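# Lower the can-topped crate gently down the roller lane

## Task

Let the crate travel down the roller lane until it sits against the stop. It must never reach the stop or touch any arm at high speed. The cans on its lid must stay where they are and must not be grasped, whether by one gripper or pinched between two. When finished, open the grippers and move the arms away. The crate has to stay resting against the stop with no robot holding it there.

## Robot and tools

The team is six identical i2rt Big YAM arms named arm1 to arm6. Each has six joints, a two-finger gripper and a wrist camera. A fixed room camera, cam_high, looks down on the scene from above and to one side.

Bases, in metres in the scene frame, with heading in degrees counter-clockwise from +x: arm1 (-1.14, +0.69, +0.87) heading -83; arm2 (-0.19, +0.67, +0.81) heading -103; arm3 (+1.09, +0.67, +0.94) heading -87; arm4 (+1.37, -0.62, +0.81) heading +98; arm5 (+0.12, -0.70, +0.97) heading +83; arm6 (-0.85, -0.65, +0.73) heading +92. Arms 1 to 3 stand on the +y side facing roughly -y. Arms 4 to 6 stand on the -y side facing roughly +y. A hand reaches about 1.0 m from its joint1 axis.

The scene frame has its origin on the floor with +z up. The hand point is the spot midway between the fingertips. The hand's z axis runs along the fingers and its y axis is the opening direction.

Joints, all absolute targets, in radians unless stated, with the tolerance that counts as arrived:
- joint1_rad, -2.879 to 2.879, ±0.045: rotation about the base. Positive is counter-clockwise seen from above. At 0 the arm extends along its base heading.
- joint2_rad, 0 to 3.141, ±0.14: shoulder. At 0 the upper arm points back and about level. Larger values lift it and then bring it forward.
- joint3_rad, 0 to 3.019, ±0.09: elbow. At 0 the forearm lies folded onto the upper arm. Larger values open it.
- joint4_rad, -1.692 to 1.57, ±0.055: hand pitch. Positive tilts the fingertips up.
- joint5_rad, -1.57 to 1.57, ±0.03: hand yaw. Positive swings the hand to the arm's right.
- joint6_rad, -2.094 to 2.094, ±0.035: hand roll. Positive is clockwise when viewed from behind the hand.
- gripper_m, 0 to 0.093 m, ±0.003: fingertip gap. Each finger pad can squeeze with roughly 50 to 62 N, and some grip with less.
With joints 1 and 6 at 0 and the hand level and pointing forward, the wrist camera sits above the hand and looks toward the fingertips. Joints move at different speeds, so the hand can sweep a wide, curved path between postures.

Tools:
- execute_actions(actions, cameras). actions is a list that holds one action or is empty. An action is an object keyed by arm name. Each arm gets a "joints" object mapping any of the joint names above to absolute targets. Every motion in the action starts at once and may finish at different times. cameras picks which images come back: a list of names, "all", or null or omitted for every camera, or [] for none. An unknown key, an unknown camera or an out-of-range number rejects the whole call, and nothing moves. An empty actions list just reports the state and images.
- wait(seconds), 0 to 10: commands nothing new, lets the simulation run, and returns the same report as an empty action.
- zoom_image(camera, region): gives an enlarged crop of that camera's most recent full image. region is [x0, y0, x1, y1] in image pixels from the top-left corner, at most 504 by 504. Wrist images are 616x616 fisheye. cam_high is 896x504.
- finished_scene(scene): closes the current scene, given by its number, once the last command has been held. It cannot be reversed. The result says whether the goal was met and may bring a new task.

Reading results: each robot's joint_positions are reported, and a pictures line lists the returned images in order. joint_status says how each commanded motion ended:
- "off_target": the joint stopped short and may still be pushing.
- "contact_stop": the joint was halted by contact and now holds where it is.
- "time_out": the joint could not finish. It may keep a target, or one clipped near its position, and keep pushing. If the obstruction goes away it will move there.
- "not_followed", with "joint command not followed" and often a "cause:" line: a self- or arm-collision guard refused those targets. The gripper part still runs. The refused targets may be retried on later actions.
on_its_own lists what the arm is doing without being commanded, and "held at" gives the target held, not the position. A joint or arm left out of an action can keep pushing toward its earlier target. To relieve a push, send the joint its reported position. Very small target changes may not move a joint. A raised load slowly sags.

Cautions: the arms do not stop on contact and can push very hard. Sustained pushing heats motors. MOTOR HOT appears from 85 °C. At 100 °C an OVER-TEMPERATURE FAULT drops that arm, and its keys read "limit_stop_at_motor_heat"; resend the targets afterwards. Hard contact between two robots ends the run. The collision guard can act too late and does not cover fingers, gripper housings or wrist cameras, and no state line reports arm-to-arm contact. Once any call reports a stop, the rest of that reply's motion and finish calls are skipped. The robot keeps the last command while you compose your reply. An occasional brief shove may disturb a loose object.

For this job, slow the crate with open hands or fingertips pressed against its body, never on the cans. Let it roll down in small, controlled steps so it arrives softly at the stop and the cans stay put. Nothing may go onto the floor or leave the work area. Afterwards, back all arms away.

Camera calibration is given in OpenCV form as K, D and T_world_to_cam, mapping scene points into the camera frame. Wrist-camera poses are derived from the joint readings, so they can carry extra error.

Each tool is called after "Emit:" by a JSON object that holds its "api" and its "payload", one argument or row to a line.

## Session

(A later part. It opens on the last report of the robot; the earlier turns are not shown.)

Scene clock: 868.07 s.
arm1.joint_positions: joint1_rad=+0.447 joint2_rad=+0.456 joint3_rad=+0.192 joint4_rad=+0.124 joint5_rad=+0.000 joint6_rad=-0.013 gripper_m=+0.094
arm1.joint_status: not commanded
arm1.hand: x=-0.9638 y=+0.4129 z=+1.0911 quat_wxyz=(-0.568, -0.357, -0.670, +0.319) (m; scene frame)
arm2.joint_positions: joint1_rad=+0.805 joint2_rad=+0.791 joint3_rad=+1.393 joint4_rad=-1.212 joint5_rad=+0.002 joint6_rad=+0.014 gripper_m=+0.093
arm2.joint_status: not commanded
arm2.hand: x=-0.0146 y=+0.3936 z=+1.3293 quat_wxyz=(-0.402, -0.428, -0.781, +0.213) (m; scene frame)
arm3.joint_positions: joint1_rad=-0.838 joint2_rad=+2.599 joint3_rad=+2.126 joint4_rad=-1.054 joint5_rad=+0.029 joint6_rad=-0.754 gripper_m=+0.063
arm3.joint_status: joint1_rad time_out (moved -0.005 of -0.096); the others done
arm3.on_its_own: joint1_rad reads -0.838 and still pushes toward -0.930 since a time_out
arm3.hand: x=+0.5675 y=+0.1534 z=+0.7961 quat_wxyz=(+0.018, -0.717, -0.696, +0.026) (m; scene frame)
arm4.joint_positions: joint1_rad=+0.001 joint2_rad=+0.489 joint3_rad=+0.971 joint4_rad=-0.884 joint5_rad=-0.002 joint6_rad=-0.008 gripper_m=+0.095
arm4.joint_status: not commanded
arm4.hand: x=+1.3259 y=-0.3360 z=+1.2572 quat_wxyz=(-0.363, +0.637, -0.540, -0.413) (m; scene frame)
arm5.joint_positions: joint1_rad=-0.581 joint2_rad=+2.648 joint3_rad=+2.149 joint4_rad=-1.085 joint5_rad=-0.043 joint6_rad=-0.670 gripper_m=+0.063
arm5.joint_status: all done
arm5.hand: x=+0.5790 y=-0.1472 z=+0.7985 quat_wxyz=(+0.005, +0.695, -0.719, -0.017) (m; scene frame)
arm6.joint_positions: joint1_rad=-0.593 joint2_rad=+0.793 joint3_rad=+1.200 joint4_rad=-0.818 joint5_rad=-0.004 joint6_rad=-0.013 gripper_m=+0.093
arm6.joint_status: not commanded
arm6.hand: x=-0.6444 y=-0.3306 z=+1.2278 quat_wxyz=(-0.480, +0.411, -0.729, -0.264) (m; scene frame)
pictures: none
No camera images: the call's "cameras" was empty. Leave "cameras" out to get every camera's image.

Emit:
{"api": "execute_actions", "payload": {
  "actions": [
    {"arm5":{"joints":{"joint1_rad":-0.581,"joint2_rad":2.648,"gripper_m":0.093}}}
  ],
  "cameras": []
}}

Emit:
{"api": "execute_actions", "payload": {
  "actions": [
    {"arm5":{"joints":{"joint2_rad":2.5,"joint3_rad":2.15,"joint4_rad":-1.2}}}
  ],
  "cameras": ["cam_high","arm3_cam_wrist"]
}}

Scene clock: 874.03 s.
arm1.joint_positions: joint1_rad=+0.447 joint2_rad=+0.456 joint3_rad=+0.192 joint4_rad=+0.124 joint5_rad=+0.000 joint6_rad=-0.013 gripper_m=+0.094
arm1.joint_status: not commanded
arm1.hand: x=-0.9638 y=+0.4129 z=+1.0911 quat_wxyz=(-0.568, -0.357, -0.670, +0.319) (m; scene frame)
arm2.joint_positions: joint1_rad=+0.805 joint2_rad=+0.791 joint3_rad=+1.393 joint4_rad=-1.212 joint5_rad=+0.002 joint6_rad=+0.014 gripper_m=+0.093
arm2.joint_status: not commanded
arm2.hand: x=-0.0146 y=+0.3936 z=+1.3293 quat_wxyz=(-0.402, -0.428, -0.781, +0.213) (m; scene frame)
arm3.joint_positions: joint1_rad=-0.838 joint2_rad=+2.598 joint3_rad=+2.124 joint4_rad=-1.054 joint5_rad=+0.028 joint6_rad=-0.754 gripper_m=+0.063
arm3.joint_status: not commanded
arm3.on_its_own: joint1_rad reads -0.838 and still pushes toward -0.930 since a time_out
arm3.hand: x=+0.5681 y=+0.1537 z=+0.7961 quat_wxyz=(+0.017, -0.717, -0.696, +0.025) (m; scene frame)
arm4.joint_positions: joint1_rad=+0.001 joint2_rad=+0.489 joint3_rad=+0.971 joint4_rad=-0.884 joint5_rad=-0.002 joint6_rad=-0.008 gripper_m=+0.095
arm4.joint_status: not commanded
arm4.hand: x=+1.3259 y=-0.3360 z=+1.2572 quat_wxyz=(-0.363, +0.637, -0.540, -0.413) (m; scene frame)
arm5.joint_positions: joint1_rad=-0.581 joint2_rad=+2.648 joint3_rad=+2.152 joint4_rad=-1.085 joint5_rad=-0.042 joint6_rad=-0.671 gripper_m=+0.093
arm5.joint_status: all done
arm5.hand: x=+0.5800 y=-0.1462 z=+0.7997 quat_wxyz=(+0.004, +0.695, -0.718, -0.017) (m; scene frame)
arm6.joint_positions: joint1_rad=-0.593 joint2_rad=+0.793 joint3_rad=+1.200 joint4_rad=-0.818 joint5_rad=-0.004 joint6_rad=-0.013 gripper_m=+0.093
arm6.joint_status: not commanded
arm6.hand: x=-0.6444 y=-0.3306 z=+1.2278 quat_wxyz=(-0.480, +0.411, -0.729, -0.264) (m; scene frame)
pictures: none
No camera images: the call's "cameras" was empty. Leave "cameras" out to get every camera's image.

Scene clock: 875.57 s.
arm1.joint_positions: joint1_rad=+0.447 joint2_rad=+0.456 joint3_rad=+0.192 joint4_rad=+0.124 joint5_rad=+0.000 joint6_rad=-0.013 gripper_m=+0.094
arm1.joint_status: not commanded
arm1.hand: x=-0.9638 y=+0.4129 z=+1.0911 quat_wxyz=(-0.568, -0.357, -0.670, +0.319) (m; scene frame)
arm2.joint_positions: joint1_rad=+0.805 joint2_rad=+0.791 joint3_rad=+1.393 joint4_rad=-1.212 joint5_rad=+0.002 joint6_rad=+0.014 gripper_m=+0.093
arm2.joint_status: not commanded
arm2.hand: x=-0.0146 y=+0.3936 z=+1.3293 quat_wxyz=(-0.402, -0.428, -0.781, +0.213) (m; scene frame)
arm3.joint_positions: joint1_rad=-0.838 joint2_rad=+2.598 joint3_rad=+2.124 joint4_rad=-1.054 joint5_rad=+0.028 joint6_rad=-0.754 gripper_m=+0.063
arm3.joint_status: not commanded
arm3.on_its_own: joint1_rad reads -0.838 and still pushes toward -0.930 since a time_out
arm3.hand: x=+0.5681 y=+0.1537 z=+0.7961 quat_wxyz=(+0.017, -0.717, -0.696, +0.025) (m; scene frame)
arm4.joint_positions: joint1_rad=+0.001 joint2_rad=+0.489 joint3_rad=+0.971 joint4_rad=-0.884 joint5_rad=-0.002 joint6_rad=-0.008 gripper_m=+0.095
arm4.joint_status: not commanded
arm4.hand: x=+1.3259 y=-0.3360 z=+1.2572 quat_wxyz=(-0.363, +0.637, -0.540, -0.413) (m; scene frame)
arm5.joint_positions: joint1_rad=-0.581 joint2_rad=+2.496 joint3_rad=+2.134 joint4_rad=-1.185 joint5_rad=-0.042 joint6_rad=-0.671 gripper_m=+0.093
arm5.joint_status: all done
arm5.hand: x=+0.5838 y=-0.1406 z=+0.9004 quat_wxyz=(-0.014, +0.696, -0.718, -0.019) (m; scene frame)
arm6.joint_positions: joint1_rad=-0.593 joint2_rad=+0.793 joint3_rad=+1.200 joint4_rad=-0.818 joint5_rad=-0.004 joint6_rad=-0.013 gripper_m=+0.093
arm6.joint_status: not commanded
arm6.hand: x=-0.6444 y=-0.3306 z=+1.2278 quat_wxyz=(-0.480, +0.411, -0.729, -0.264) (m; scene frame)
pictures: arm3_cam_wrist, cam_high
camera_calibration (this result's frames):
arm3_cam_wrist: T_world_to_cam=[[-0.997013, 0.0276882, 0.0720935, 0.500891], [0.0643524, 0.813956, 0.577351, -0.614716], [-0.0426951, 0.580267, -0.813307, 0.70535], [0, 0, 0, 1]] pos_world=[0.569068, 0.0771913, 0.892462]
Images, in order (width x height): arm3_cam_wrist 616x616, cam_high 896x504.

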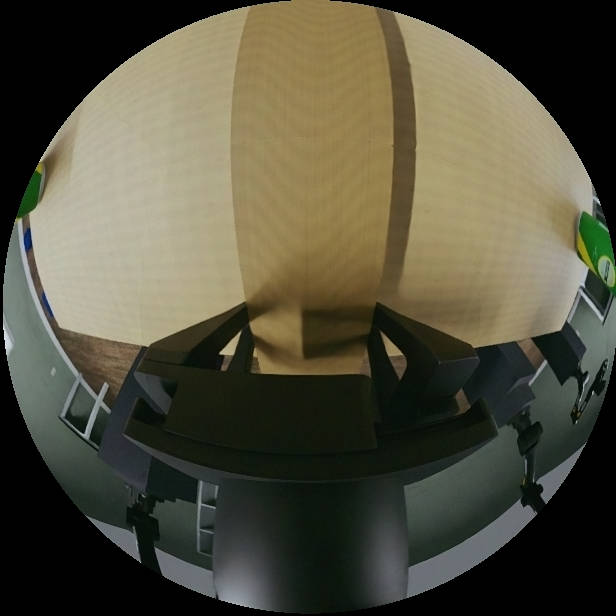

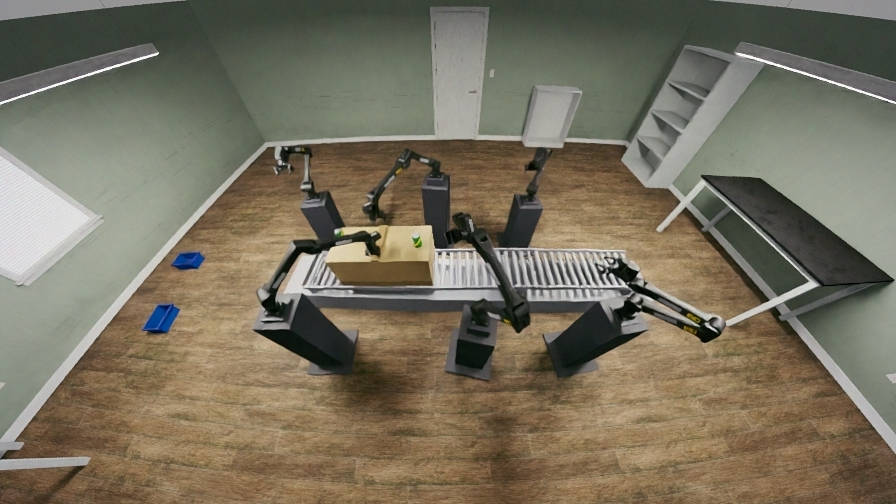

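Emit:
{"api": "execute_actions", "payload": {
  "actions": [
    {"arm3":{"joints":{"joint1_rad":-0.855,"joint2_rad":2.485,"joint3_rad":1.86,"joint4_rad":-0.907,"joint5_rad":0.05,"joint6_rad":-0.666}},"arm5":{"joints":{"joint2_rad":0.8,"joint3_rad":1.2,"joint5_rad":0,"joint6_rad":0}}}
  ],
  "cameras": ["arm3_cam_wrist","arm4_cam_wrist"]
}}

Scene clock: 888.43 s.
arm1.joint_positions: joint1_rad=+0.447 joint2_rad=+0.456 joint3_rad=+0.192 joint4_rad=+0.124 joint5_rad=+0.000 joint6_rad=-0.013 gripper_m=+0.094
arm1.joint_status: not commanded
arm1.hand: x=-0.9638 y=+0.4129 z=+1.0911 quat_wxyz=(-0.568, -0.357, -0.670, +0.319) (m; scene frame)
arm2.joint_positions: joint1_rad=+0.805 joint2_rad=+0.791 joint3_rad=+1.393 joint4_rad=-1.212 joint5_rad=+0.002 joint6_rad=+0.014 gripper_m=+0.093
arm2.joint_status: not commanded
arm2.hand: x=-0.0146 y=+0.3936 z=+1.3293 quat_wxyz=(-0.402, -0.428, -0.781, +0.213) (m; scene frame)
arm3.joint_positions: joint1_rad=-0.736 joint2_rad=+2.460 joint3_rad=+1.825 joint4_rad=-0.913 joint5_rad=+0.032 joint6_rad=-0.655 gripper_m=+0.063
arm3.joint_status: joint1_rad time_out (moved +0.103 of -0.017); the others done
arm3.on_its_own: joint1_rad reads -0.736 and still pushes toward -0.855 since a time_out
arm3.hand: x=+0.6605 y=+0.1499 z=+0.7905 quat_wxyz=(+0.018, -0.716, -0.697, +0.017) (m; scene frame)
arm4.joint_positions: joint1_rad=+0.001 joint2_rad=+0.489 joint3_rad=+0.971 joint4_rad=-0.884 joint5_rad=-0.002 joint6_rad=-0.008 gripper_m=+0.095
arm4.joint_status: not commanded
arm4.hand: x=+1.3259 y=-0.3360 z=+1.2572 quat_wxyz=(-0.363, +0.637, -0.540, -0.413) (m; scene frame)
arm5.joint_positions: joint1_rad=-0.581 joint2_rad=+0.790 joint3_rad=+1.196 joint4_rad=-1.189 joint5_rad=-0.003 joint6_rad=-0.012 gripper_m=+0.093
arm5.joint_status: all done
arm5.hand: x=+0.3257 y=-0.4500 z=+1.3994 quat_wxyz=(-0.353, +0.394, -0.833, -0.159) (m; scene frame)
arm6.joint_positions: joint1_rad=-0.593 joint2_rad=+0.793 joint3_rad=+1.200 joint4_rad=-0.818 joint5_rad=-0.004 joint6_rad=-0.013 gripper_m=+0.093
arm6.joint_status: not commanded
arm6.hand: x=-0.6444 y=-0.3306 z=+1.2278 quat_wxyz=(-0.480, +0.411, -0.729, -0.264) (m; scene frame)
pictures: arm3_cam_wrist, arm4_cam_wrist
camera_calibration (this result's frames):
arm3_cam_wrist: T_world_to_cam=[[-0.997829, 0.0239409, 0.0613445, 0.603126], [0.0555425, 0.806415, 0.588736, -0.616339], [-0.0353743, 0.590865, -0.805995, 0.694778], [0, 0, 0, 1]] pos_world=[0.660627, 0.0720659, 0.88585]
arm4_cam_wrist: T_world_to_cam=[[0.987888, 0.152634, 0.0279415, -1.29312], [0.145142, -0.845247, -0.514287, 0.174244], [-0.0548804, 0.512113, -0.857163, 1.44238], [0, 0, 0, 1]] pos_world=[1.33132, -0.394008, 1.3621]
Images, in order (width x height): arm3_cam_wrist 616x616, arm4_cam_wrist 616x616.

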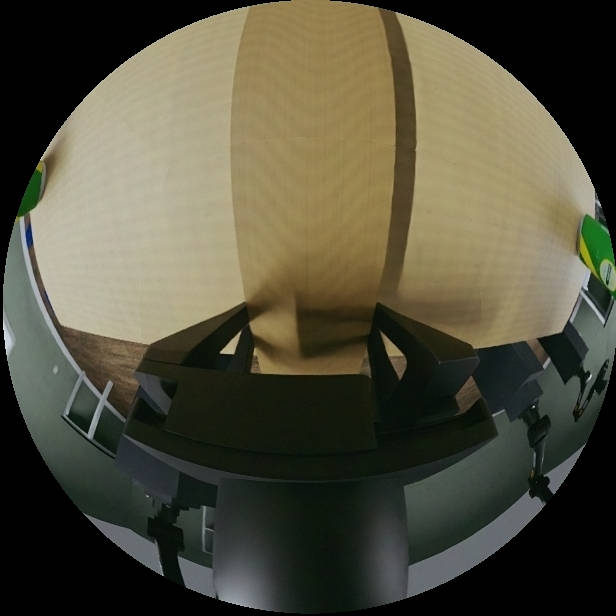

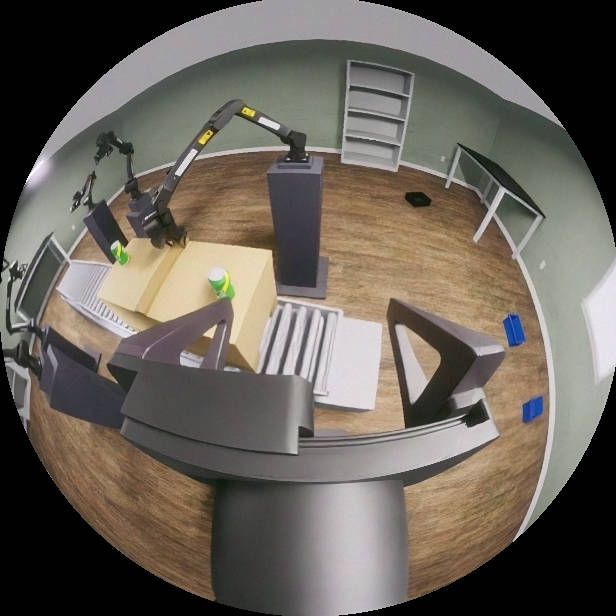

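Emit:
{"api": "execute_actions", "payload": {
  "actions": [
    {"arm3":{"joints":{"joint1_rad":-0.71,"joint2_rad":2.366,"joint3_rad":1.582,"joint4_rad":-0.75,"joint5_rad":0.055,"joint6_rad":-0.512}},"arm4":{"joints":{"joint1_rad":-0.7,"joint2_rad":0.8,"joint3_rad":1.0,"joint4_rad":-1.1,"joint5_rad":-0.5}}}
  ],
  "cameras": ["arm3_cam_wrist","arm4_cam_wrist"]
}}

Scene clock: 908.20 s.
arm1.joint_positions: joint1_rad=+0.447 joint2_rad=+0.456 joint3_rad=+0.192 joint4_rad=+0.124 joint5_rad=+0.000 joint6_rad=-0.013 gripper_m=+0.094
arm1.joint_status: not commanded
arm1.hand: x=-0.9638 y=+0.4129 z=+1.0911 quat_wxyz=(-0.568, -0.357, -0.670, +0.319) (m; scene frame)
arm2.joint_positions: joint1_rad=+0.805 joint2_rad=+0.791 joint3_rad=+1.393 joint4_rad=-1.212 joint5_rad=+0.002 joint6_rad=+0.014 gripper_m=+0.093
arm2.joint_status: not commanded
arm2.hand: x=-0.0146 y=+0.3936 z=+1.3293 quat_wxyz=(-0.402, -0.428, -0.781, +0.213) (m; scene frame)
arm3.joint_positions: joint1_rad=-0.594 joint2_rad=+2.340 joint3_rad=+1.554 joint4_rad=-0.748 joint5_rad=+0.028 joint6_rad=-0.512 gripper_m=+0.063
arm3.joint_status: joint1_rad time_out (moved +0.142 of +0.026); the others done
arm3.on_its_own: joint1_rad reads -0.594 and still pushes toward -0.710 since a time_out
arm3.hand: x=+0.7685 y=+0.1449 z=+0.7848 quat_wxyz=(+0.013, -0.717, -0.697, +0.025) (m; scene frame)
arm4.joint_positions: joint1_rad=-0.691 joint2_rad=+0.815 joint3_rad=+0.971 joint4_rad=-1.084 joint5_rad=-0.498 joint6_rad=-0.008 gripper_m=+0.095
arm4.joint_status: all done
arm4.hand: x=+1.4665 y=-0.2982 z=+1.1415 quat_wxyz=(-0.156, +0.525, -0.760, -0.350) (m; scene frame)
arm5.joint_positions: joint1_rad=-0.581 joint2_rad=+0.790 joint3_rad=+1.196 joint4_rad=-1.189 joint5_rad=-0.003 joint6_rad=-0.012 gripper_m=+0.093
arm5.joint_status: not commanded
arm5.hand: x=+0.3257 y=-0.4500 z=+1.3994 quat_wxyz=(-0.353, +0.394, -0.833, -0.159) (m; scene frame)
arm6.joint_positions: joint1_rad=-0.593 joint2_rad=+0.793 joint3_rad=+1.200 joint4_rad=-0.818 joint5_rad=-0.004 joint6_rad=-0.013 gripper_m=+0.093
arm6.joint_status: not commanded
arm6.hand: x=-0.6444 y=-0.3306 z=+1.2278 quat_wxyz=(-0.480, +0.411, -0.729, -0.264) (m; scene frame)
pictures: arm3_cam_wrist, arm4_cam_wrist
camera_calibration (this result's frames):
arm3_cam_wrist: T_world_to_cam=[[-0.997542, 0.0258783, 0.0651131, 0.707935], [0.058596, 0.81764, 0.57274, -0.60636], [-0.0384176, 0.575147, -0.817147, 0.710317], [0, 0, 0, 1]] pos_world=[0.769014, 0.0689273, 0.881624]
arm4_cam_wrist: T_world_to_cam=[[0.911722, -0.201149, -0.358192, -0.987628], [-0.244705, -0.966273, -0.08023, 0.166478], [-0.329973, 0.160799, -0.930194, 1.71354], [0, 0, 0, 1]] pos_world=[1.5066, -0.313333, 1.25352]
Images, in order (width x height): arm3_cam_wrist 616x616, arm4_cam_wrist 616x616.

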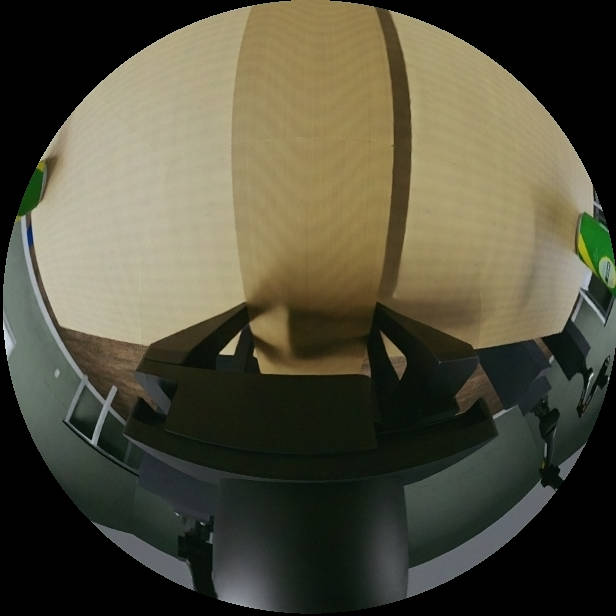

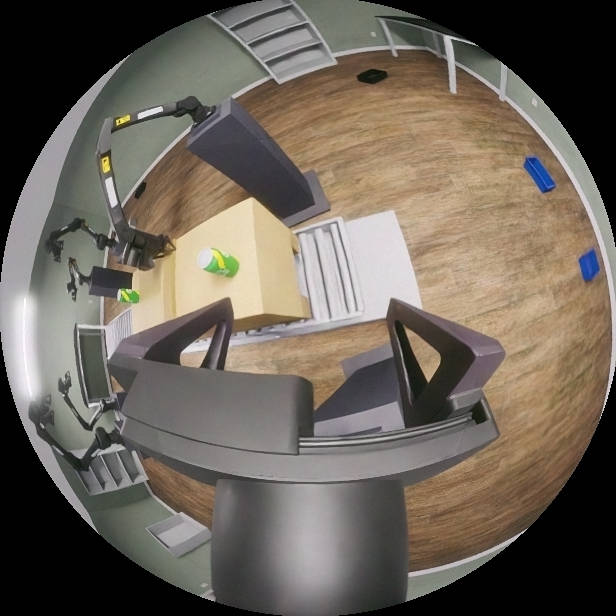

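Emit:
{"api": "execute_actions", "payload": {
  "actions": [
    {"arm3":{"joints":{"joint1_rad":-0.56,"joint2_rad":2.295,"joint3_rad":1.418,"joint4_rad":-0.665,"joint5_rad":0.06,"joint6_rad":-0.357}}}
  ],
  "cameras": ["arm4_cam_wrist"]
}}

Emit:
{"api": "zoom_image", "payload": {
  "camera": "arm4_cam_wrist",
  "region": [270, 200, 410, 340]
}}

Scene clock: 920.30 s.
arm1.joint_positions: joint1_rad=+0.447 joint2_rad=+0.456 joint3_rad=+0.192 joint4_rad=+0.124 joint5_rad=+0.000 joint6_rad=-0.013 gripper_m=+0.094
arm1.joint_status: not commanded
arm1.hand: x=-0.9638 y=+0.4129 z=+1.0911 quat_wxyz=(-0.568, -0.357, -0.670, +0.319) (m; scene frame)
arm2.joint_positions: joint1_rad=+0.805 joint2_rad=+0.791 joint3_rad=+1.393 joint4_rad=-1.212 joint5_rad=+0.002 joint6_rad=+0.014 gripper_m=+0.093
arm2.joint_status: not commanded
arm2.hand: x=-0.0146 y=+0.3936 z=+1.3293 quat_wxyz=(-0.402, -0.428, -0.781, +0.213) (m; scene frame)
arm3.joint_positions: joint1_rad=-0.447 joint2_rad=+2.278 joint3_rad=+1.400 joint4_rad=-0.654 joint5_rad=+0.033 joint6_rad=-0.363 gripper_m=+0.063
arm3.joint_status: joint1_rad time_out (moved +0.147 of +0.034); the others done
arm3.on_its_own: joint1_rad reads -0.447 and still pushes toward -0.560 since a time_out
arm3.hand: x=+0.8630 y=+0.1408 z=+0.7794 quat_wxyz=(+0.012, -0.717, -0.696, +0.028) (m; scene frame)
arm4.joint_positions: joint1_rad=-0.691 joint2_rad=+0.815 joint3_rad=+0.971 joint4_rad=-1.084 joint5_rad=-0.498 joint6_rad=-0.008 gripper_m=+0.095
arm4.joint_status: not commanded
arm4.hand: x=+1.4665 y=-0.2982 z=+1.1415 quat_wxyz=(-0.156, +0.525, -0.760, -0.350) (m; scene frame)
arm5.joint_positions: joint1_rad=-0.581 joint2_rad=+0.790 joint3_rad=+1.196 joint4_rad=-1.189 joint5_rad=-0.003 joint6_rad=-0.012 gripper_m=+0.093
arm5.joint_status: not commanded
arm5.hand: x=+0.3257 y=-0.4500 z=+1.3994 quat_wxyz=(-0.353, +0.394, -0.833, -0.159) (m; scene frame)
arm6.joint_positions: joint1_rad=-0.593 joint2_rad=+0.793 joint3_rad=+1.200 joint4_rad=-0.818 joint5_rad=-0.004 joint6_rad=-0.013 gripper_m=+0.093
arm6.joint_status: not commanded
arm6.hand: x=-0.6444 y=-0.3306 z=+1.2278 quat_wxyz=(-0.480, +0.411, -0.729, -0.264) (m; scene frame)
pictures: arm4_cam_wrist
camera_calibration (this result's frames):
arm4_cam_wrist: T_world_to_cam=[[0.911722, -0.201149, -0.358192, -0.987628], [-0.244705, -0.966273, -0.08023, 0.166478], [-0.329973, 0.160799, -0.930194, 1.71354], [0, 0, 0, 1]] pos_world=[1.5066, -0.313333, 1.25352]
Images, in order (width x height): arm4_cam_wrist 616x616.

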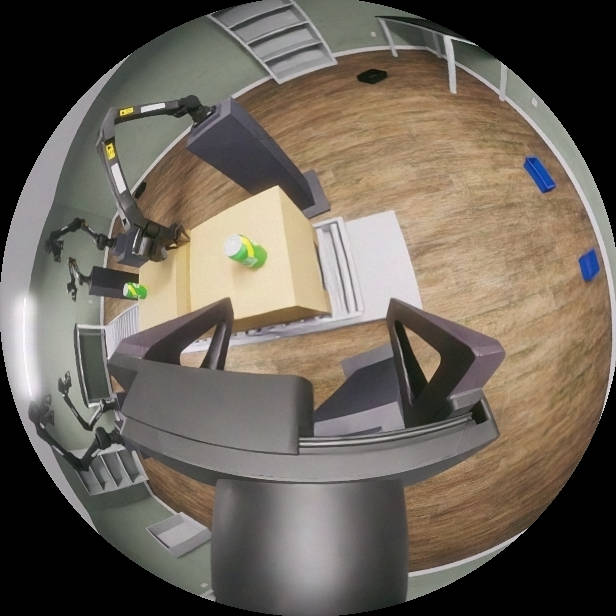

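Region (270, 200, 410, 340) of arm4_cam_wrist's 616x616 image, scaled by 3.600, with more detail than that image has.

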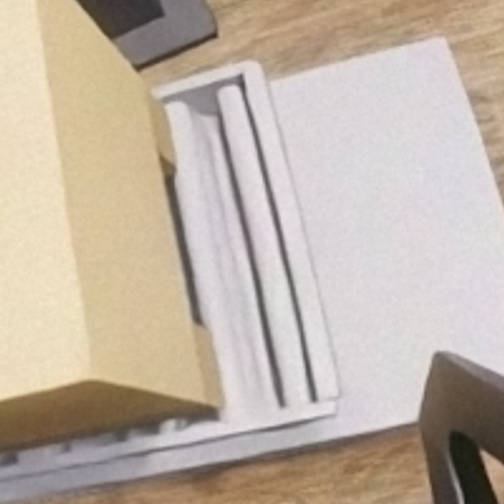

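Emit:
{"api": "execute_actions", "payload": {
  "actions": [
    {"arm3":{"joints":{"joint1_rad":-0.45,"joint2_rad":2.266,"joint3_rad":1.34,"joint4_rad":-0.615,"joint6_rad":-0.25}}}
  ],
  "cameras": ["arm4_cam_wrist"]
}}

Emit:
{"api": "zoom_image", "payload": {
  "camera": "arm4_cam_wrist",
  "region": [270, 200, 410, 340]
}}

Scene clock: 935.07 s.
arm1.joint_positions: joint1_rad=+0.447 joint2_rad=+0.456 joint3_rad=+0.192 joint4_rad=+0.124 joint5_rad=+0.000 joint6_rad=-0.013 gripper_m=+0.094
arm1.joint_status: not commanded
arm1.hand: x=-0.9638 y=+0.4129 z=+1.0911 quat_wxyz=(-0.568, -0.357, -0.670, +0.319) (m; scene frame)
arm2.joint_positions: joint1_rad=+0.805 joint2_rad=+0.791 joint3_rad=+1.393 joint4_rad=-1.212 joint5_rad=+0.002 joint6_rad=+0.014 gripper_m=+0.093
arm2.joint_status: not commanded
arm2.hand: x=-0.0146 y=+0.3936 z=+1.3293 quat_wxyz=(-0.402, -0.428, -0.781, +0.213) (m; scene frame)
arm3.joint_positions: joint1_rad=-0.344 joint2_rad=+2.254 joint3_rad=+1.337 joint4_rad=-0.614 joint5_rad=+0.036 joint6_rad=-0.260 gripper_m=+0.063
arm3.joint_status: joint1_rad time_out (moved +0.103 of -0.003); the others done
arm3.on_its_own: joint1_rad reads -0.344 and still pushes toward -0.450 since a time_out
arm3.hand: x=+0.9229 y=+0.1373 z=+0.7763 quat_wxyz=(+0.010, -0.717, -0.696, +0.030) (m; scene frame)
arm4.joint_positions: joint1_rad=-0.691 joint2_rad=+0.815 joint3_rad=+0.971 joint4_rad=-1.084 joint5_rad=-0.498 joint6_rad=-0.008 gripper_m=+0.095
arm4.joint_status: not commanded
arm4.hand: x=+1.4665 y=-0.2982 z=+1.1415 quat_wxyz=(-0.156, +0.525, -0.760, -0.350) (m; scene frame)
arm5.joint_positions: joint1_rad=-0.581 joint2_rad=+0.790 joint3_rad=+1.196 joint4_rad=-1.189 joint5_rad=-0.003 joint6_rad=-0.012 gripper_m=+0.093
arm5.joint_status: not commanded
arm5.hand: x=+0.3257 y=-0.4500 z=+1.3994 quat_wxyz=(-0.353, +0.394, -0.833, -0.159) (m; scene frame)
arm6.joint_positions: joint1_rad=-0.593 joint2_rad=+0.793 joint3_rad=+1.200 joint4_rad=-0.818 joint5_rad=-0.004 joint6_rad=-0.013 gripper_m=+0.093
arm6.joint_status: not commanded
arm6.hand: x=-0.6444 y=-0.3306 z=+1.2278 quat_wxyz=(-0.480, +0.411, -0.729, -0.264) (m; scene frame)
pictures: arm4_cam_wrist
camera_calibration (this result's frames):
arm4_cam_wrist: T_world_to_cam=[[0.911722, -0.201149, -0.358192, -0.987628], [-0.244705, -0.966273, -0.08023, 0.166478], [-0.329973, 0.160799, -0.930194, 1.71354], [0, 0, 0, 1]] pos_world=[1.5066, -0.313333, 1.25352]
Images, in order (width x height): arm4_cam_wrist 616x616.

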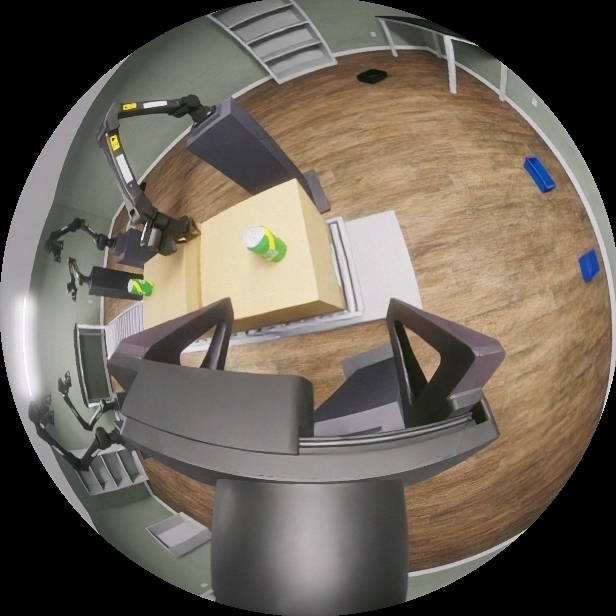

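Region (270, 200, 410, 340) of arm4_cam_wrist's 616x616 image, scaled by 3.600, with more detail than that image has.

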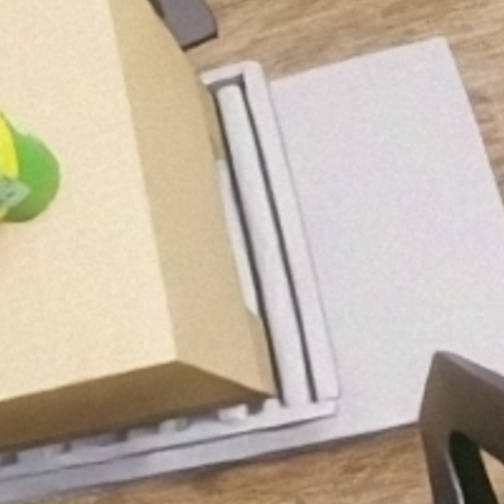

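Emit:
{"api": "execute_actions", "payload": {
  "actions": [
    {"arm3":{"joints":{"joint1_rad":-0.405,"joint2_rad":2.258,"joint3_rad":1.318,"joint4_rad":-0.60,"joint6_rad":-0.212}}}
  ],
  "cameras": ["arm4_cam_wrist"]
}}

Emit:
{"api": "zoom_image", "payload": {
  "camera": "arm4_cam_wrist",
  "region": [270, 200, 410, 340]
}}

Scene clock: 945.53 s.
arm1.joint_positions: joint1_rad=+0.447 joint2_rad=+0.456 joint3_rad=+0.192 joint4_rad=+0.124 joint5_rad=+0.000 joint6_rad=-0.013 gripper_m=+0.094
arm1.joint_status: not commanded
arm1.hand: x=-0.9638 y=+0.4129 z=+1.0911 quat_wxyz=(-0.568, -0.357, -0.670, +0.319) (m; scene frame)
arm2.joint_positions: joint1_rad=+0.805 joint2_rad=+0.791 joint3_rad=+1.393 joint4_rad=-1.212 joint5_rad=+0.002 joint6_rad=+0.014 gripper_m=+0.093
arm2.joint_status: not commanded
arm2.hand: x=-0.0146 y=+0.3936 z=+1.3293 quat_wxyz=(-0.402, -0.428, -0.781, +0.213) (m; scene frame)
arm3.joint_positions: joint1_rad=-0.342 joint2_rad=+2.252 joint3_rad=+1.330 joint4_rad=-0.604 joint5_rad=+0.036 joint6_rad=-0.259 gripper_m=+0.063
arm3.joint_status: joint1_rad time_out (moved +0.002 of -0.061); joint6_rad time_out (moved +0.002 of +0.048); the others done
arm3.on_its_own: joint1_rad reads -0.342 and still pushes toward -0.405 since a time_out; joint6_rad reads -0.259 and still pushes toward -0.212 since a time_out
arm3.hand: x=+0.9238 y=+0.1375 z=+0.7761 quat_wxyz=(+0.009, -0.717, -0.696, +0.032) (m; scene frame)
arm4.joint_positions: joint1_rad=-0.691 joint2_rad=+0.815 joint3_rad=+0.971 joint4_rad=-1.084 joint5_rad=-0.498 joint6_rad=-0.008 gripper_m=+0.095
arm4.joint_status: not commanded
arm4.hand: x=+1.4665 y=-0.2982 z=+1.1415 quat_wxyz=(-0.156, +0.525, -0.760, -0.350) (m; scene frame)
arm5.joint_positions: joint1_rad=-0.581 joint2_rad=+0.790 joint3_rad=+1.196 joint4_rad=-1.189 joint5_rad=-0.003 joint6_rad=-0.012 gripper_m=+0.093
arm5.joint_status: not commanded
arm5.hand: x=+0.3257 y=-0.4500 z=+1.3994 quat_wxyz=(-0.353, +0.394, -0.833, -0.159) (m; scene frame)
arm6.joint_positions: joint1_rad=-0.593 joint2_rad=+0.793 joint3_rad=+1.200 joint4_rad=-0.818 joint5_rad=-0.004 joint6_rad=-0.013 gripper_m=+0.093
arm6.joint_status: not commanded
arm6.hand: x=-0.6444 y=-0.3306 z=+1.2278 quat_wxyz=(-0.480, +0.411, -0.729, -0.264) (m; scene frame)
pictures: arm4_cam_wrist
camera_calibration (this result's frames):
arm4_cam_wrist: T_world_to_cam=[[0.911722, -0.201149, -0.358192, -0.987628], [-0.244705, -0.966273, -0.08023, 0.166478], [-0.329973, 0.160799, -0.930194, 1.71354], [0, 0, 0, 1]] pos_world=[1.5066, -0.313333, 1.25352]
Images, in order (width x height): arm4_cam_wrist 616x616.

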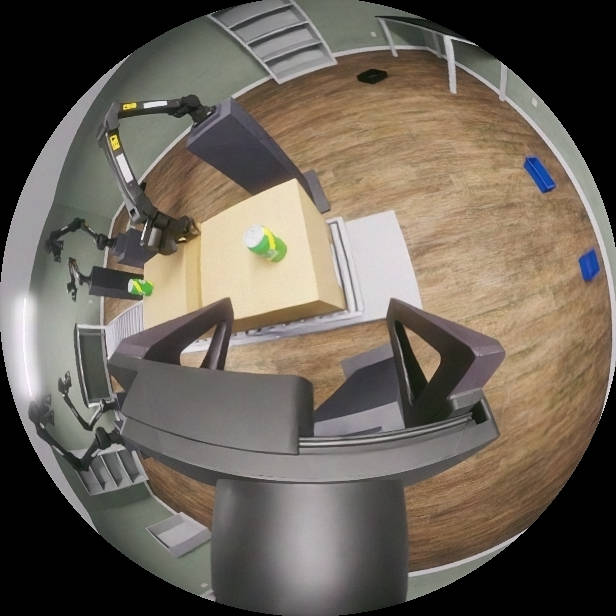

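Region (270, 200, 410, 340) of arm4_cam_wrist's 616x616 image, scaled by 3.600, with more detail than that image has.

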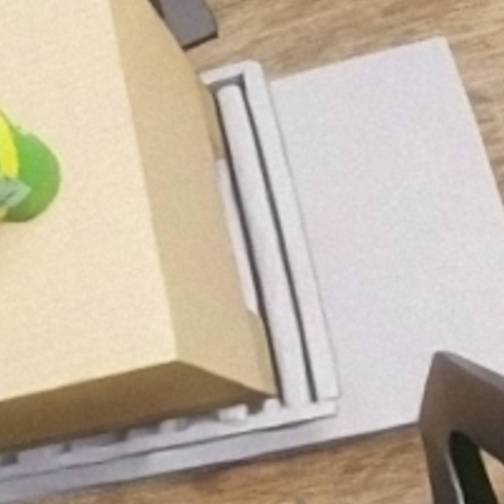

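Emit:
{"api": "execute_actions", "payload": {
  "actions": [
    {"arm3":{"joints":{"joint1_rad":-0.38}}}
  ],
  "cameras": []
}}

Scene clock: 956.40 s.
arm1.joint_positions: joint1_rad=+0.447 joint2_rad=+0.456 joint3_rad=+0.192 joint4_rad=+0.124 joint5_rad=+0.000 joint6_rad=-0.013 gripper_m=+0.094
arm1.joint_status: not commanded
arm1.hand: x=-0.9638 y=+0.4129 z=+1.0911 quat_wxyz=(-0.568, -0.357, -0.670, +0.319) (m; scene frame)
arm2.joint_positions: joint1_rad=+0.805 joint2_rad=+0.791 joint3_rad=+1.393 joint4_rad=-1.212 joint5_rad=+0.002 joint6_rad=+0.014 gripper_m=+0.093
arm2.joint_status: not commanded
arm2.hand: x=-0.0146 y=+0.3936 z=+1.3293 quat_wxyz=(-0.402, -0.428, -0.781, +0.213) (m; scene frame)
arm3.joint_positions: joint1_rad=-0.309 joint2_rad=+2.249 joint3_rad=+1.321 joint4_rad=-0.604 joint5_rad=+0.038 joint6_rad=-0.227 gripper_m=+0.063
arm3.joint_status: joint1_rad off_target (ended at -0.309, target -0.380)
arm3.on_its_own: joint1_rad reads -0.309 and still pushes toward -0.380 since a time_out
arm3.hand: x=+0.9425 y=+0.1365 z=+0.7751 quat_wxyz=(+0.010, -0.717, -0.696, +0.030) (m; scene frame)
arm4.joint_positions: joint1_rad=-0.691 joint2_rad=+0.815 joint3_rad=+0.971 joint4_rad=-1.084 joint5_rad=-0.498 joint6_rad=-0.008 gripper_m=+0.095
arm4.joint_status: not commanded
arm4.hand: x=+1.4665 y=-0.2982 z=+1.1415 quat_wxyz=(-0.156, +0.525, -0.760, -0.350) (m; scene frame)
arm5.joint_positions: joint1_rad=-0.581 joint2_rad=+0.790 joint3_rad=+1.196 joint4_rad=-1.189 joint5_rad=-0.003 joint6_rad=-0.012 gripper_m=+0.093
arm5.joint_status: not commanded
arm5.hand: x=+0.3257 y=-0.4500 z=+1.3994 quat_wxyz=(-0.353, +0.394, -0.833, -0.159) (m; scene frame)
arm6.joint_positions: joint1_rad=-0.593 joint2_rad=+0.793 joint3_rad=+1.200 joint4_rad=-0.818 joint5_rad=-0.004 joint6_rad=-0.013 gripper_m=+0.093
arm6.joint_status: not commanded
arm6.hand: x=-0.6444 y=-0.3306 z=+1.2278 quat_wxyz=(-0.480, +0.411, -0.729, -0.264) (m; scene frame)
pictures: none
No camera images: the call's "cameras" was empty. Leave "cameras" out to get every camera's image.

Emit:
{"api": "execute_actions", "payload": {
  "actions": [
    {"arm3":{"joints":{"joint1_rad":-0.345,"joint3_rad":1.305,"joint6_rad":-0.18}}}
  ],
  "cameras": ["arm4_cam_wrist"]
}}

Emit:
{"api": "zoom_image", "payload": {
  "camera": "arm4_cam_wrist",
  "region": [270, 200, 410, 340]
}}

Scene clock: 970.70 s.
arm1.joint_positions: joint1_rad=+0.447 joint2_rad=+0.456 joint3_rad=+0.192 joint4_rad=+0.124 joint5_rad=+0.000 joint6_rad=-0.013 gripper_m=+0.094
arm1.joint_status: not commanded
arm1.hand: x=-0.9638 y=+0.4129 z=+1.0911 quat_wxyz=(-0.568, -0.357, -0.670, +0.319) (m; scene frame)
arm2.joint_positions: joint1_rad=+0.805 joint2_rad=+0.791 joint3_rad=+1.393 joint4_rad=-1.212 joint5_rad=+0.002 joint6_rad=+0.014 gripper_m=+0.093
arm2.joint_status: not commanded
arm2.hand: x=-0.0146 y=+0.3936 z=+1.3293 quat_wxyz=(-0.402, -0.428, -0.781, +0.213) (m; scene frame)
arm3.joint_positions: joint1_rad=-0.274 joint2_rad=+2.246 joint3_rad=+1.312 joint4_rad=-0.602 joint5_rad=+0.040 joint6_rad=-0.192 gripper_m=+0.063
arm3.joint_status: joint1_rad time_out (moved +0.035 of -0.036); the others done
arm3.on_its_own: joint1_rad reads -0.274 and still pushes toward -0.345 since a time_out
arm3.hand: x=+0.9615 y=+0.1358 z=+0.7741 quat_wxyz=(+0.012, -0.717, -0.697, +0.029) (m; scene frame)
arm4.joint_positions: joint1_rad=-0.691 joint2_rad=+0.815 joint3_rad=+0.971 joint4_rad=-1.084 joint5_rad=-0.498 joint6_rad=-0.008 gripper_m=+0.095
arm4.joint_status: not commanded
arm4.hand: x=+1.4665 y=-0.2982 z=+1.1415 quat_wxyz=(-0.156, +0.525, -0.760, -0.350) (m; scene frame)
arm5.joint_positions: joint1_rad=-0.581 joint2_rad=+0.790 joint3_rad=+1.196 joint4_rad=-1.189 joint5_rad=-0.003 joint6_rad=-0.012 gripper_m=+0.093
arm5.joint_status: not commanded
arm5.hand: x=+0.3257 y=-0.4500 z=+1.3994 quat_wxyz=(-0.353, +0.394, -0.833, -0.159) (m; scene frame)
arm6.joint_positions: joint1_rad=-0.593 joint2_rad=+0.793 joint3_rad=+1.200 joint4_rad=-0.818 joint5_rad=-0.004 joint6_rad=-0.013 gripper_m=+0.093
arm6.joint_status: not commanded
arm6.hand: x=-0.6444 y=-0.3306 z=+1.2278 quat_wxyz=(-0.480, +0.411, -0.729, -0.264) (m; scene frame)
pictures: arm4_cam_wrist
camera_calibration (this result's frames):
arm4_cam_wrist: T_world_to_cam=[[0.911722, -0.201149, -0.358192, -0.987628], [-0.244705, -0.966273, -0.08023, 0.166478], [-0.329973, 0.160799, -0.930194, 1.71354], [0, 0, 0, 1]] pos_world=[1.5066, -0.313333, 1.25352]
Images, in order (width x height): arm4_cam_wrist 616x616.

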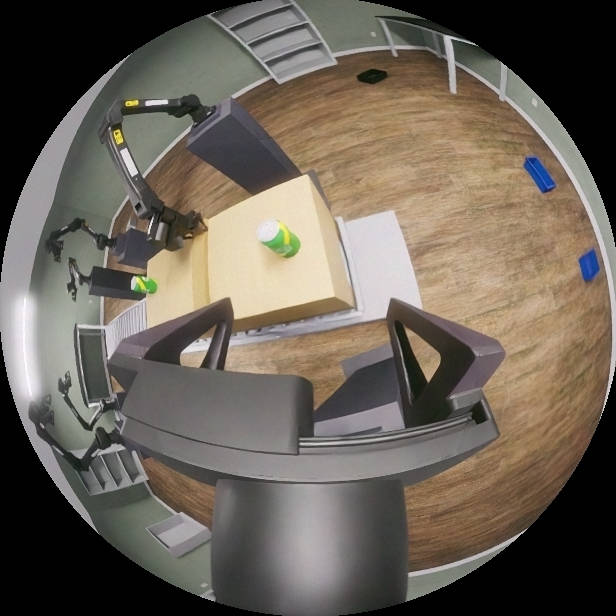

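Region (270, 200, 410, 340) of arm4_cam_wrist's 616x616 image, scaled by 3.600, with more detail than that image has.

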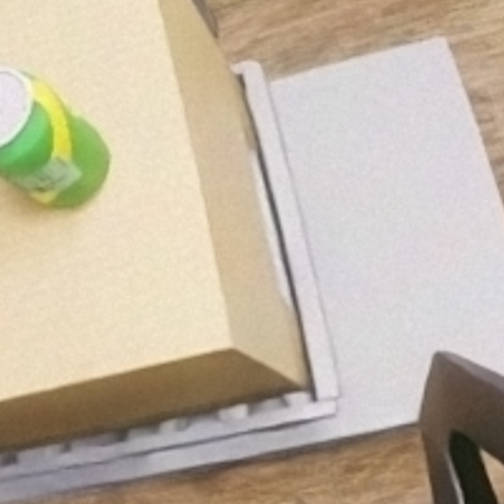

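Emit:
{"api": "execute_actions", "payload": {
  "actions": [
    {"arm3":{"joints":{"joint1_rad":-0.31,"joint3_rad":1.30,"joint6_rad":-0.165}}}
  ],
  "cameras": []
}}

Scene clock: 976.20 s.
arm1.joint_positions: joint1_rad=+0.447 joint2_rad=+0.456 joint3_rad=+0.192 joint4_rad=+0.124 joint5_rad=+0.000 joint6_rad=-0.013 gripper_m=+0.094
arm1.joint_status: not commanded
arm1.hand: x=-0.9638 y=+0.4129 z=+1.0911 quat_wxyz=(-0.568, -0.357, -0.670, +0.319) (m; scene frame)
arm2.joint_positions: joint1_rad=+0.805 joint2_rad=+0.791 joint3_rad=+1.393 joint4_rad=-1.212 joint5_rad=+0.002 joint6_rad=+0.014 gripper_m=+0.093
arm2.joint_status: not commanded
arm2.hand: x=-0.0146 y=+0.3936 z=+1.3293 quat_wxyz=(-0.402, -0.428, -0.781, +0.213) (m; scene frame)
arm3.joint_positions: joint1_rad=-0.251 joint2_rad=+2.245 joint3_rad=+1.307 joint4_rad=-0.602 joint5_rad=+0.043 joint6_rad=-0.170 gripper_m=+0.063
arm3.joint_status: joint1_rad off_target (ended at -0.251, target -0.310); the others done
arm3.on_its_own: joint1_rad reads -0.251 and still pushes toward -0.310 since a time_out
arm3.hand: x=+0.9736 y=+0.1349 z=+0.7736 quat_wxyz=(+0.013, -0.716, -0.697, +0.029) (m; scene frame)
arm4.joint_positions: joint1_rad=-0.691 joint2_rad=+0.815 joint3_rad=+0.971 joint4_rad=-1.084 joint5_rad=-0.498 joint6_rad=-0.008 gripper_m=+0.095
arm4.joint_status: not commanded
arm4.hand: x=+1.4665 y=-0.2982 z=+1.1415 quat_wxyz=(-0.156, +0.525, -0.760, -0.350) (m; scene frame)
arm5.joint_positions: joint1_rad=-0.581 joint2_rad=+0.790 joint3_rad=+1.196 joint4_rad=-1.189 joint5_rad=-0.003 joint6_rad=-0.012 gripper_m=+0.093
arm5.joint_status: not commanded
arm5.hand: x=+0.3257 y=-0.4500 z=+1.3994 quat_wxyz=(-0.353, +0.394, -0.833, -0.159) (m; scene frame)
arm6.joint_positions: joint1_rad=-0.593 joint2_rad=+0.793 joint3_rad=+1.200 joint4_rad=-0.818 joint5_rad=-0.004 joint6_rad=-0.013 gripper_m=+0.093
arm6.joint_status: not commanded
arm6.hand: x=-0.6444 y=-0.3306 z=+1.2278 quat_wxyz=(-0.480, +0.411, -0.729, -0.264) (m; scene frame)
pictures: none
No camera images: the call's "cameras" was empty. Leave "cameras" out to get every camera's image.

Emit:
{"api": "execute_actions", "payload": {
  "actions": [
    {"arm3":{"joints":{"joint1_rad":-0.25,"joint5_rad":0.045}}}
  ],
  "cameras": ["arm4_cam_wrist"]
}}

Emit:
{"api": "zoom_image", "payload": {
  "camera": "arm4_cam_wrist",
  "region": [270, 200, 410, 340]
}}

Scene clock: 982.77 s.
arm1.joint_positions: joint1_rad=+0.447 joint2_rad=+0.456 joint3_rad=+0.192 joint4_rad=+0.124 joint5_rad=+0.000 joint6_rad=-0.013 gripper_m=+0.094
arm1.joint_status: not commanded
arm1.hand: x=-0.9638 y=+0.4129 z=+1.0911 quat_wxyz=(-0.568, -0.357, -0.670, +0.319) (m; scene frame)
arm2.joint_positions: joint1_rad=+0.805 joint2_rad=+0.791 joint3_rad=+1.393 joint4_rad=-1.212 joint5_rad=+0.002 joint6_rad=+0.014 gripper_m=+0.093
arm2.joint_status: not commanded
arm2.hand: x=-0.0146 y=+0.3936 z=+1.3293 quat_wxyz=(-0.402, -0.428, -0.781, +0.213) (m; scene frame)
arm3.joint_positions: joint1_rad=-0.248 joint2_rad=+2.245 joint3_rad=+1.307 joint4_rad=-0.602 joint5_rad=+0.043 joint6_rad=-0.170 gripper_m=+0.063
arm3.joint_status: all done
arm3.hand: x=+0.9751 y=+0.1346 z=+0.7736 quat_wxyz=(+0.013, -0.716, -0.698, +0.029) (m; scene frame)
arm4.joint_positions: joint1_rad=-0.691 joint2_rad=+0.815 joint3_rad=+0.971 joint4_rad=-1.084 joint5_rad=-0.498 joint6_rad=-0.008 gripper_m=+0.095
arm4.joint_status: not commanded
arm4.hand: x=+1.4665 y=-0.2982 z=+1.1415 quat_wxyz=(-0.156, +0.525, -0.760, -0.350) (m; scene frame)
arm5.joint_positions: joint1_rad=-0.581 joint2_rad=+0.790 joint3_rad=+1.196 joint4_rad=-1.189 joint5_rad=-0.003 joint6_rad=-0.012 gripper_m=+0.093
arm5.joint_status: not commanded
arm5.hand: x=+0.3257 y=-0.4500 z=+1.3994 quat_wxyz=(-0.353, +0.394, -0.833, -0.159) (m; scene frame)
arm6.joint_positions: joint1_rad=-0.593 joint2_rad=+0.793 joint3_rad=+1.200 joint4_rad=-0.818 joint5_rad=-0.004 joint6_rad=-0.013 gripper_m=+0.093
arm6.joint_status: not commanded
arm6.hand: x=-0.6444 y=-0.3306 z=+1.2278 quat_wxyz=(-0.480, +0.411, -0.729, -0.264) (m; scene frame)
pictures: arm4_cam_wrist
camera_calibration (this result's frames):
arm4_cam_wrist: T_world_to_cam=[[0.911722, -0.201149, -0.358192, -0.987628], [-0.244705, -0.966273, -0.08023, 0.166478], [-0.329973, 0.160799, -0.930194, 1.71354], [0, 0, 0, 1]] pos_world=[1.5066, -0.313333, 1.25352]
Images, in order (width x height): arm4_cam_wrist 616x616.

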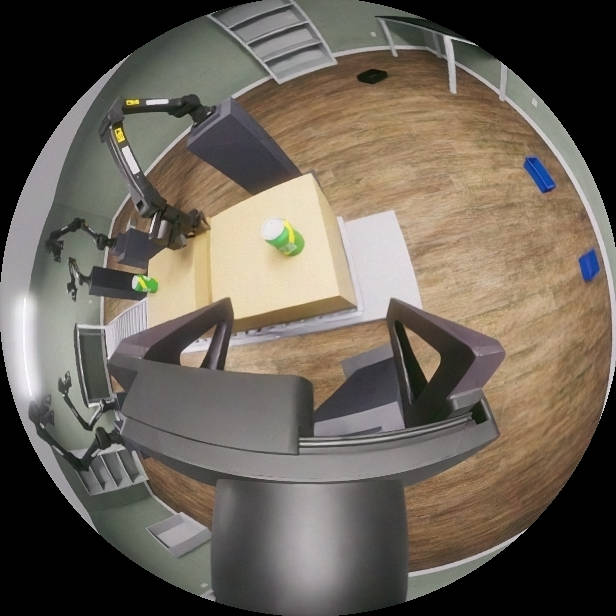

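Region (270, 200, 410, 340) of arm4_cam_wrist's 616x616 image, scaled by 3.600, with more detail than that image has.

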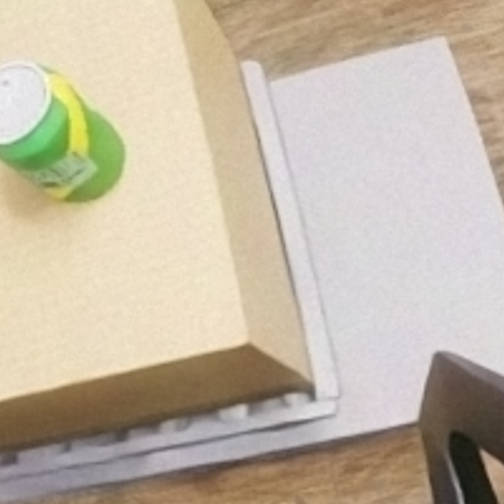

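It's resting against the stop. Release and retreat.

Emit:
{"api": "execute_actions", "payload": {
  "actions": [
    {"arm3":{"joints":{"joint2_rad":2.245,"gripper_m":0.093}}}
  ],
  "cameras": []
}}

Emit:
{"api": "execute_actions", "payload": {
  "actions": [
    {"arm3":{"joints":{"joint2_rad":0.9,"joint4_rad":-1.2}},"arm4":{"joints":{"joint2_rad":0.5,"joint3_rad":1.2}}}
  ],
  "cameras": ["cam_high","arm3_cam_wrist"]
}}

Scene clock: 989.67 s.
arm1.joint_positions: joint1_rad=+0.447 joint2_rad=+0.456 joint3_rad=+0.192 joint4_rad=+0.124 joint5_rad=+0.000 joint6_rad=-0.013 gripper_m=+0.094
arm1.joint_status: not commanded
arm1.hand: x=-0.9638 y=+0.4129 z=+1.0911 quat_wxyz=(-0.568, -0.357, -0.670, +0.319) (m; scene frame)
arm2.joint_positions: joint1_rad=+0.805 joint2_rad=+0.791 joint3_rad=+1.393 joint4_rad=-1.212 joint5_rad=+0.002 joint6_rad=+0.014 gripper_m=+0.093
arm2.joint_status: not commanded
arm2.hand: x=-0.0146 y=+0.3936 z=+1.3293 quat_wxyz=(-0.402, -0.428, -0.781, +0.213) (m; scene frame)
arm3.joint_positions: joint1_rad=-0.248 joint2_rad=+2.243 joint3_rad=+1.305 joint4_rad=-0.602 joint5_rad=+0.043 joint6_rad=-0.169 gripper_m=+0.093
arm3.joint_status: all done
arm3.hand: x=+0.9752 y=+0.1351 z=+0.7744 quat_wxyz=(+0.013, -0.716, -0.698, +0.029) (m; scene frame)
arm4.joint_positions: joint1_rad=-0.691 joint2_rad=+0.815 joint3_rad=+0.971 joint4_rad=-1.084 joint5_rad=-0.498 joint6_rad=-0.008 gripper_m=+0.095
arm4.joint_status: not commanded
arm4.hand: x=+1.4665 y=-0.2982 z=+1.1415 quat_wxyz=(-0.156, +0.525, -0.760, -0.350) (m; scene frame)
arm5.joint_positions: joint1_rad=-0.581 joint2_rad=+0.790 joint3_rad=+1.196 joint4_rad=-1.189 joint5_rad=-0.003 joint6_rad=-0.012 gripper_m=+0.093
arm5.joint_status: not commanded
arm5.hand: x=+0.3257 y=-0.4500 z=+1.3994 quat_wxyz=(-0.353, +0.394, -0.833, -0.159) (m; scene frame)
arm6.joint_positions: joint1_rad=-0.593 joint2_rad=+0.793 joint3_rad=+1.200 joint4_rad=-0.818 joint5_rad=-0.004 joint6_rad=-0.013 gripper_m=+0.093
arm6.joint_status: not commanded
arm6.hand: x=-0.6444 y=-0.3306 z=+1.2278 quat_wxyz=(-0.480, +0.411, -0.729, -0.264) (m; scene frame)
pictures: none
No camera images: the call's "cameras" was empty. Leave "cameras" out to get every camera's image.

Scene clock: 991.50 s.
arm1.joint_positions: joint1_rad=+0.447 joint2_rad=+0.456 joint3_rad=+0.192 joint4_rad=+0.124 joint5_rad=+0.000 joint6_rad=-0.013 gripper_m=+0.094
arm1.joint_status: not commanded
arm1.hand: x=-0.9638 y=+0.4129 z=+1.0911 quat_wxyz=(-0.568, -0.357, -0.670, +0.319) (m; scene frame)
arm2.joint_positions: joint1_rad=+0.805 joint2_rad=+0.791 joint3_rad=+1.393 joint4_rad=-1.212 joint5_rad=+0.002 joint6_rad=+0.014 gripper_m=+0.093
arm2.joint_status: not commanded
arm2.hand: x=-0.0146 y=+0.3936 z=+1.3293 quat_wxyz=(-0.402, -0.428, -0.781, +0.213) (m; scene frame)
arm3.joint_positions: joint1_rad=-0.248 joint2_rad=+0.892 joint3_rad=+1.292 joint4_rad=-1.188 joint5_rad=+0.043 joint6_rad=-0.169 gripper_m=+0.093
arm3.joint_status: all done
arm3.hand: x=+1.0171 y=+0.3139 z=+1.3854 quat_wxyz=(-0.196, -0.666, -0.640, +0.329) (m; scene frame)
arm4.joint_positions: joint1_rad=-0.691 joint2_rad=+0.495 joint3_rad=+1.195 joint4_rad=-1.090 joint5_rad=-0.500 joint6_rad=-0.008 gripper_m=+0.095
arm4.joint_status: all done
arm4.hand: x=+1.4109 y=-0.3855 z=+1.3401 quat_wxyz=(-0.373, +0.521, -0.630, -0.439) (m; scene frame)
arm5.joint_positions: joint1_rad=-0.581 joint2_rad=+0.790 joint3_rad=+1.196 joint4_rad=-1.189 joint5_rad=-0.003 joint6_rad=-0.012 gripper_m=+0.093
arm5.joint_status: not commanded
arm5.hand: x=+0.3257 y=-0.4500 z=+1.3994 quat_wxyz=(-0.353, +0.394, -0.833, -0.159) (m; scene frame)
arm6.joint_positions: joint1_rad=-0.593 joint2_rad=+0.793 joint3_rad=+1.200 joint4_rad=-0.818 joint5_rad=-0.004 joint6_rad=-0.013 gripper_m=+0.093
arm6.joint_status: not commanded
arm6.hand: x=-0.6444 y=-0.3306 z=+1.2278 quat_wxyz=(-0.480, +0.411, -0.729, -0.264) (m; scene frame)
pictures: arm3_cam_wrist, cam_high
camera_calibration (this result's frames):
arm3_cam_wrist: T_world_to_cam=[[-0.979482, 0.108258, 0.169984, 0.722865], [0.0843187, 0.986234, -0.142243, -0.191674], [-0.183043, -0.124992, -0.975127, 1.69922], [0, 0, 0, 1]] pos_world=[1.03523, 0.323168, 1.50682]
Images, in order (width x height): arm3_cam_wrist 616x616, cam_high 896x504.

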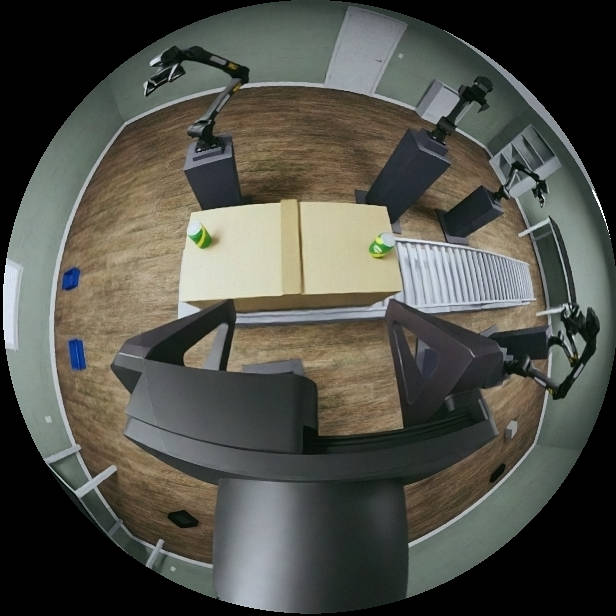

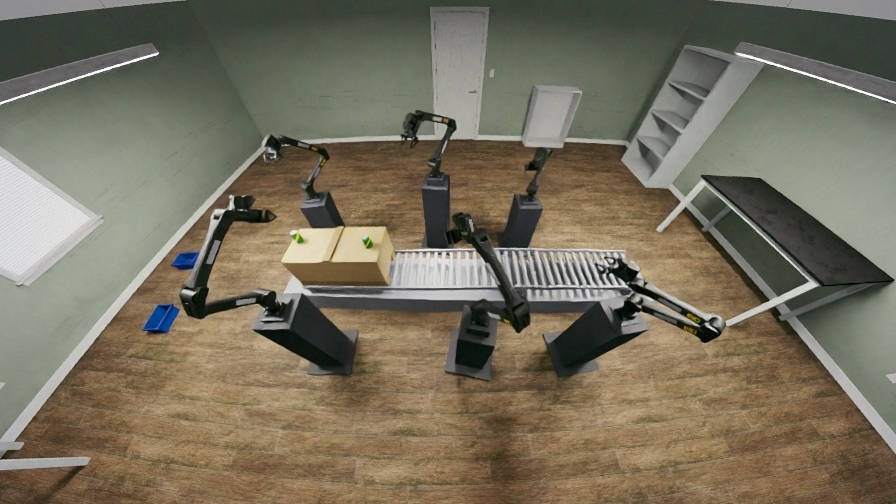

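Emit:
{"api": "finished_scene", "payload": {
  "scene": 1
}}

The scene is finished: the task was done.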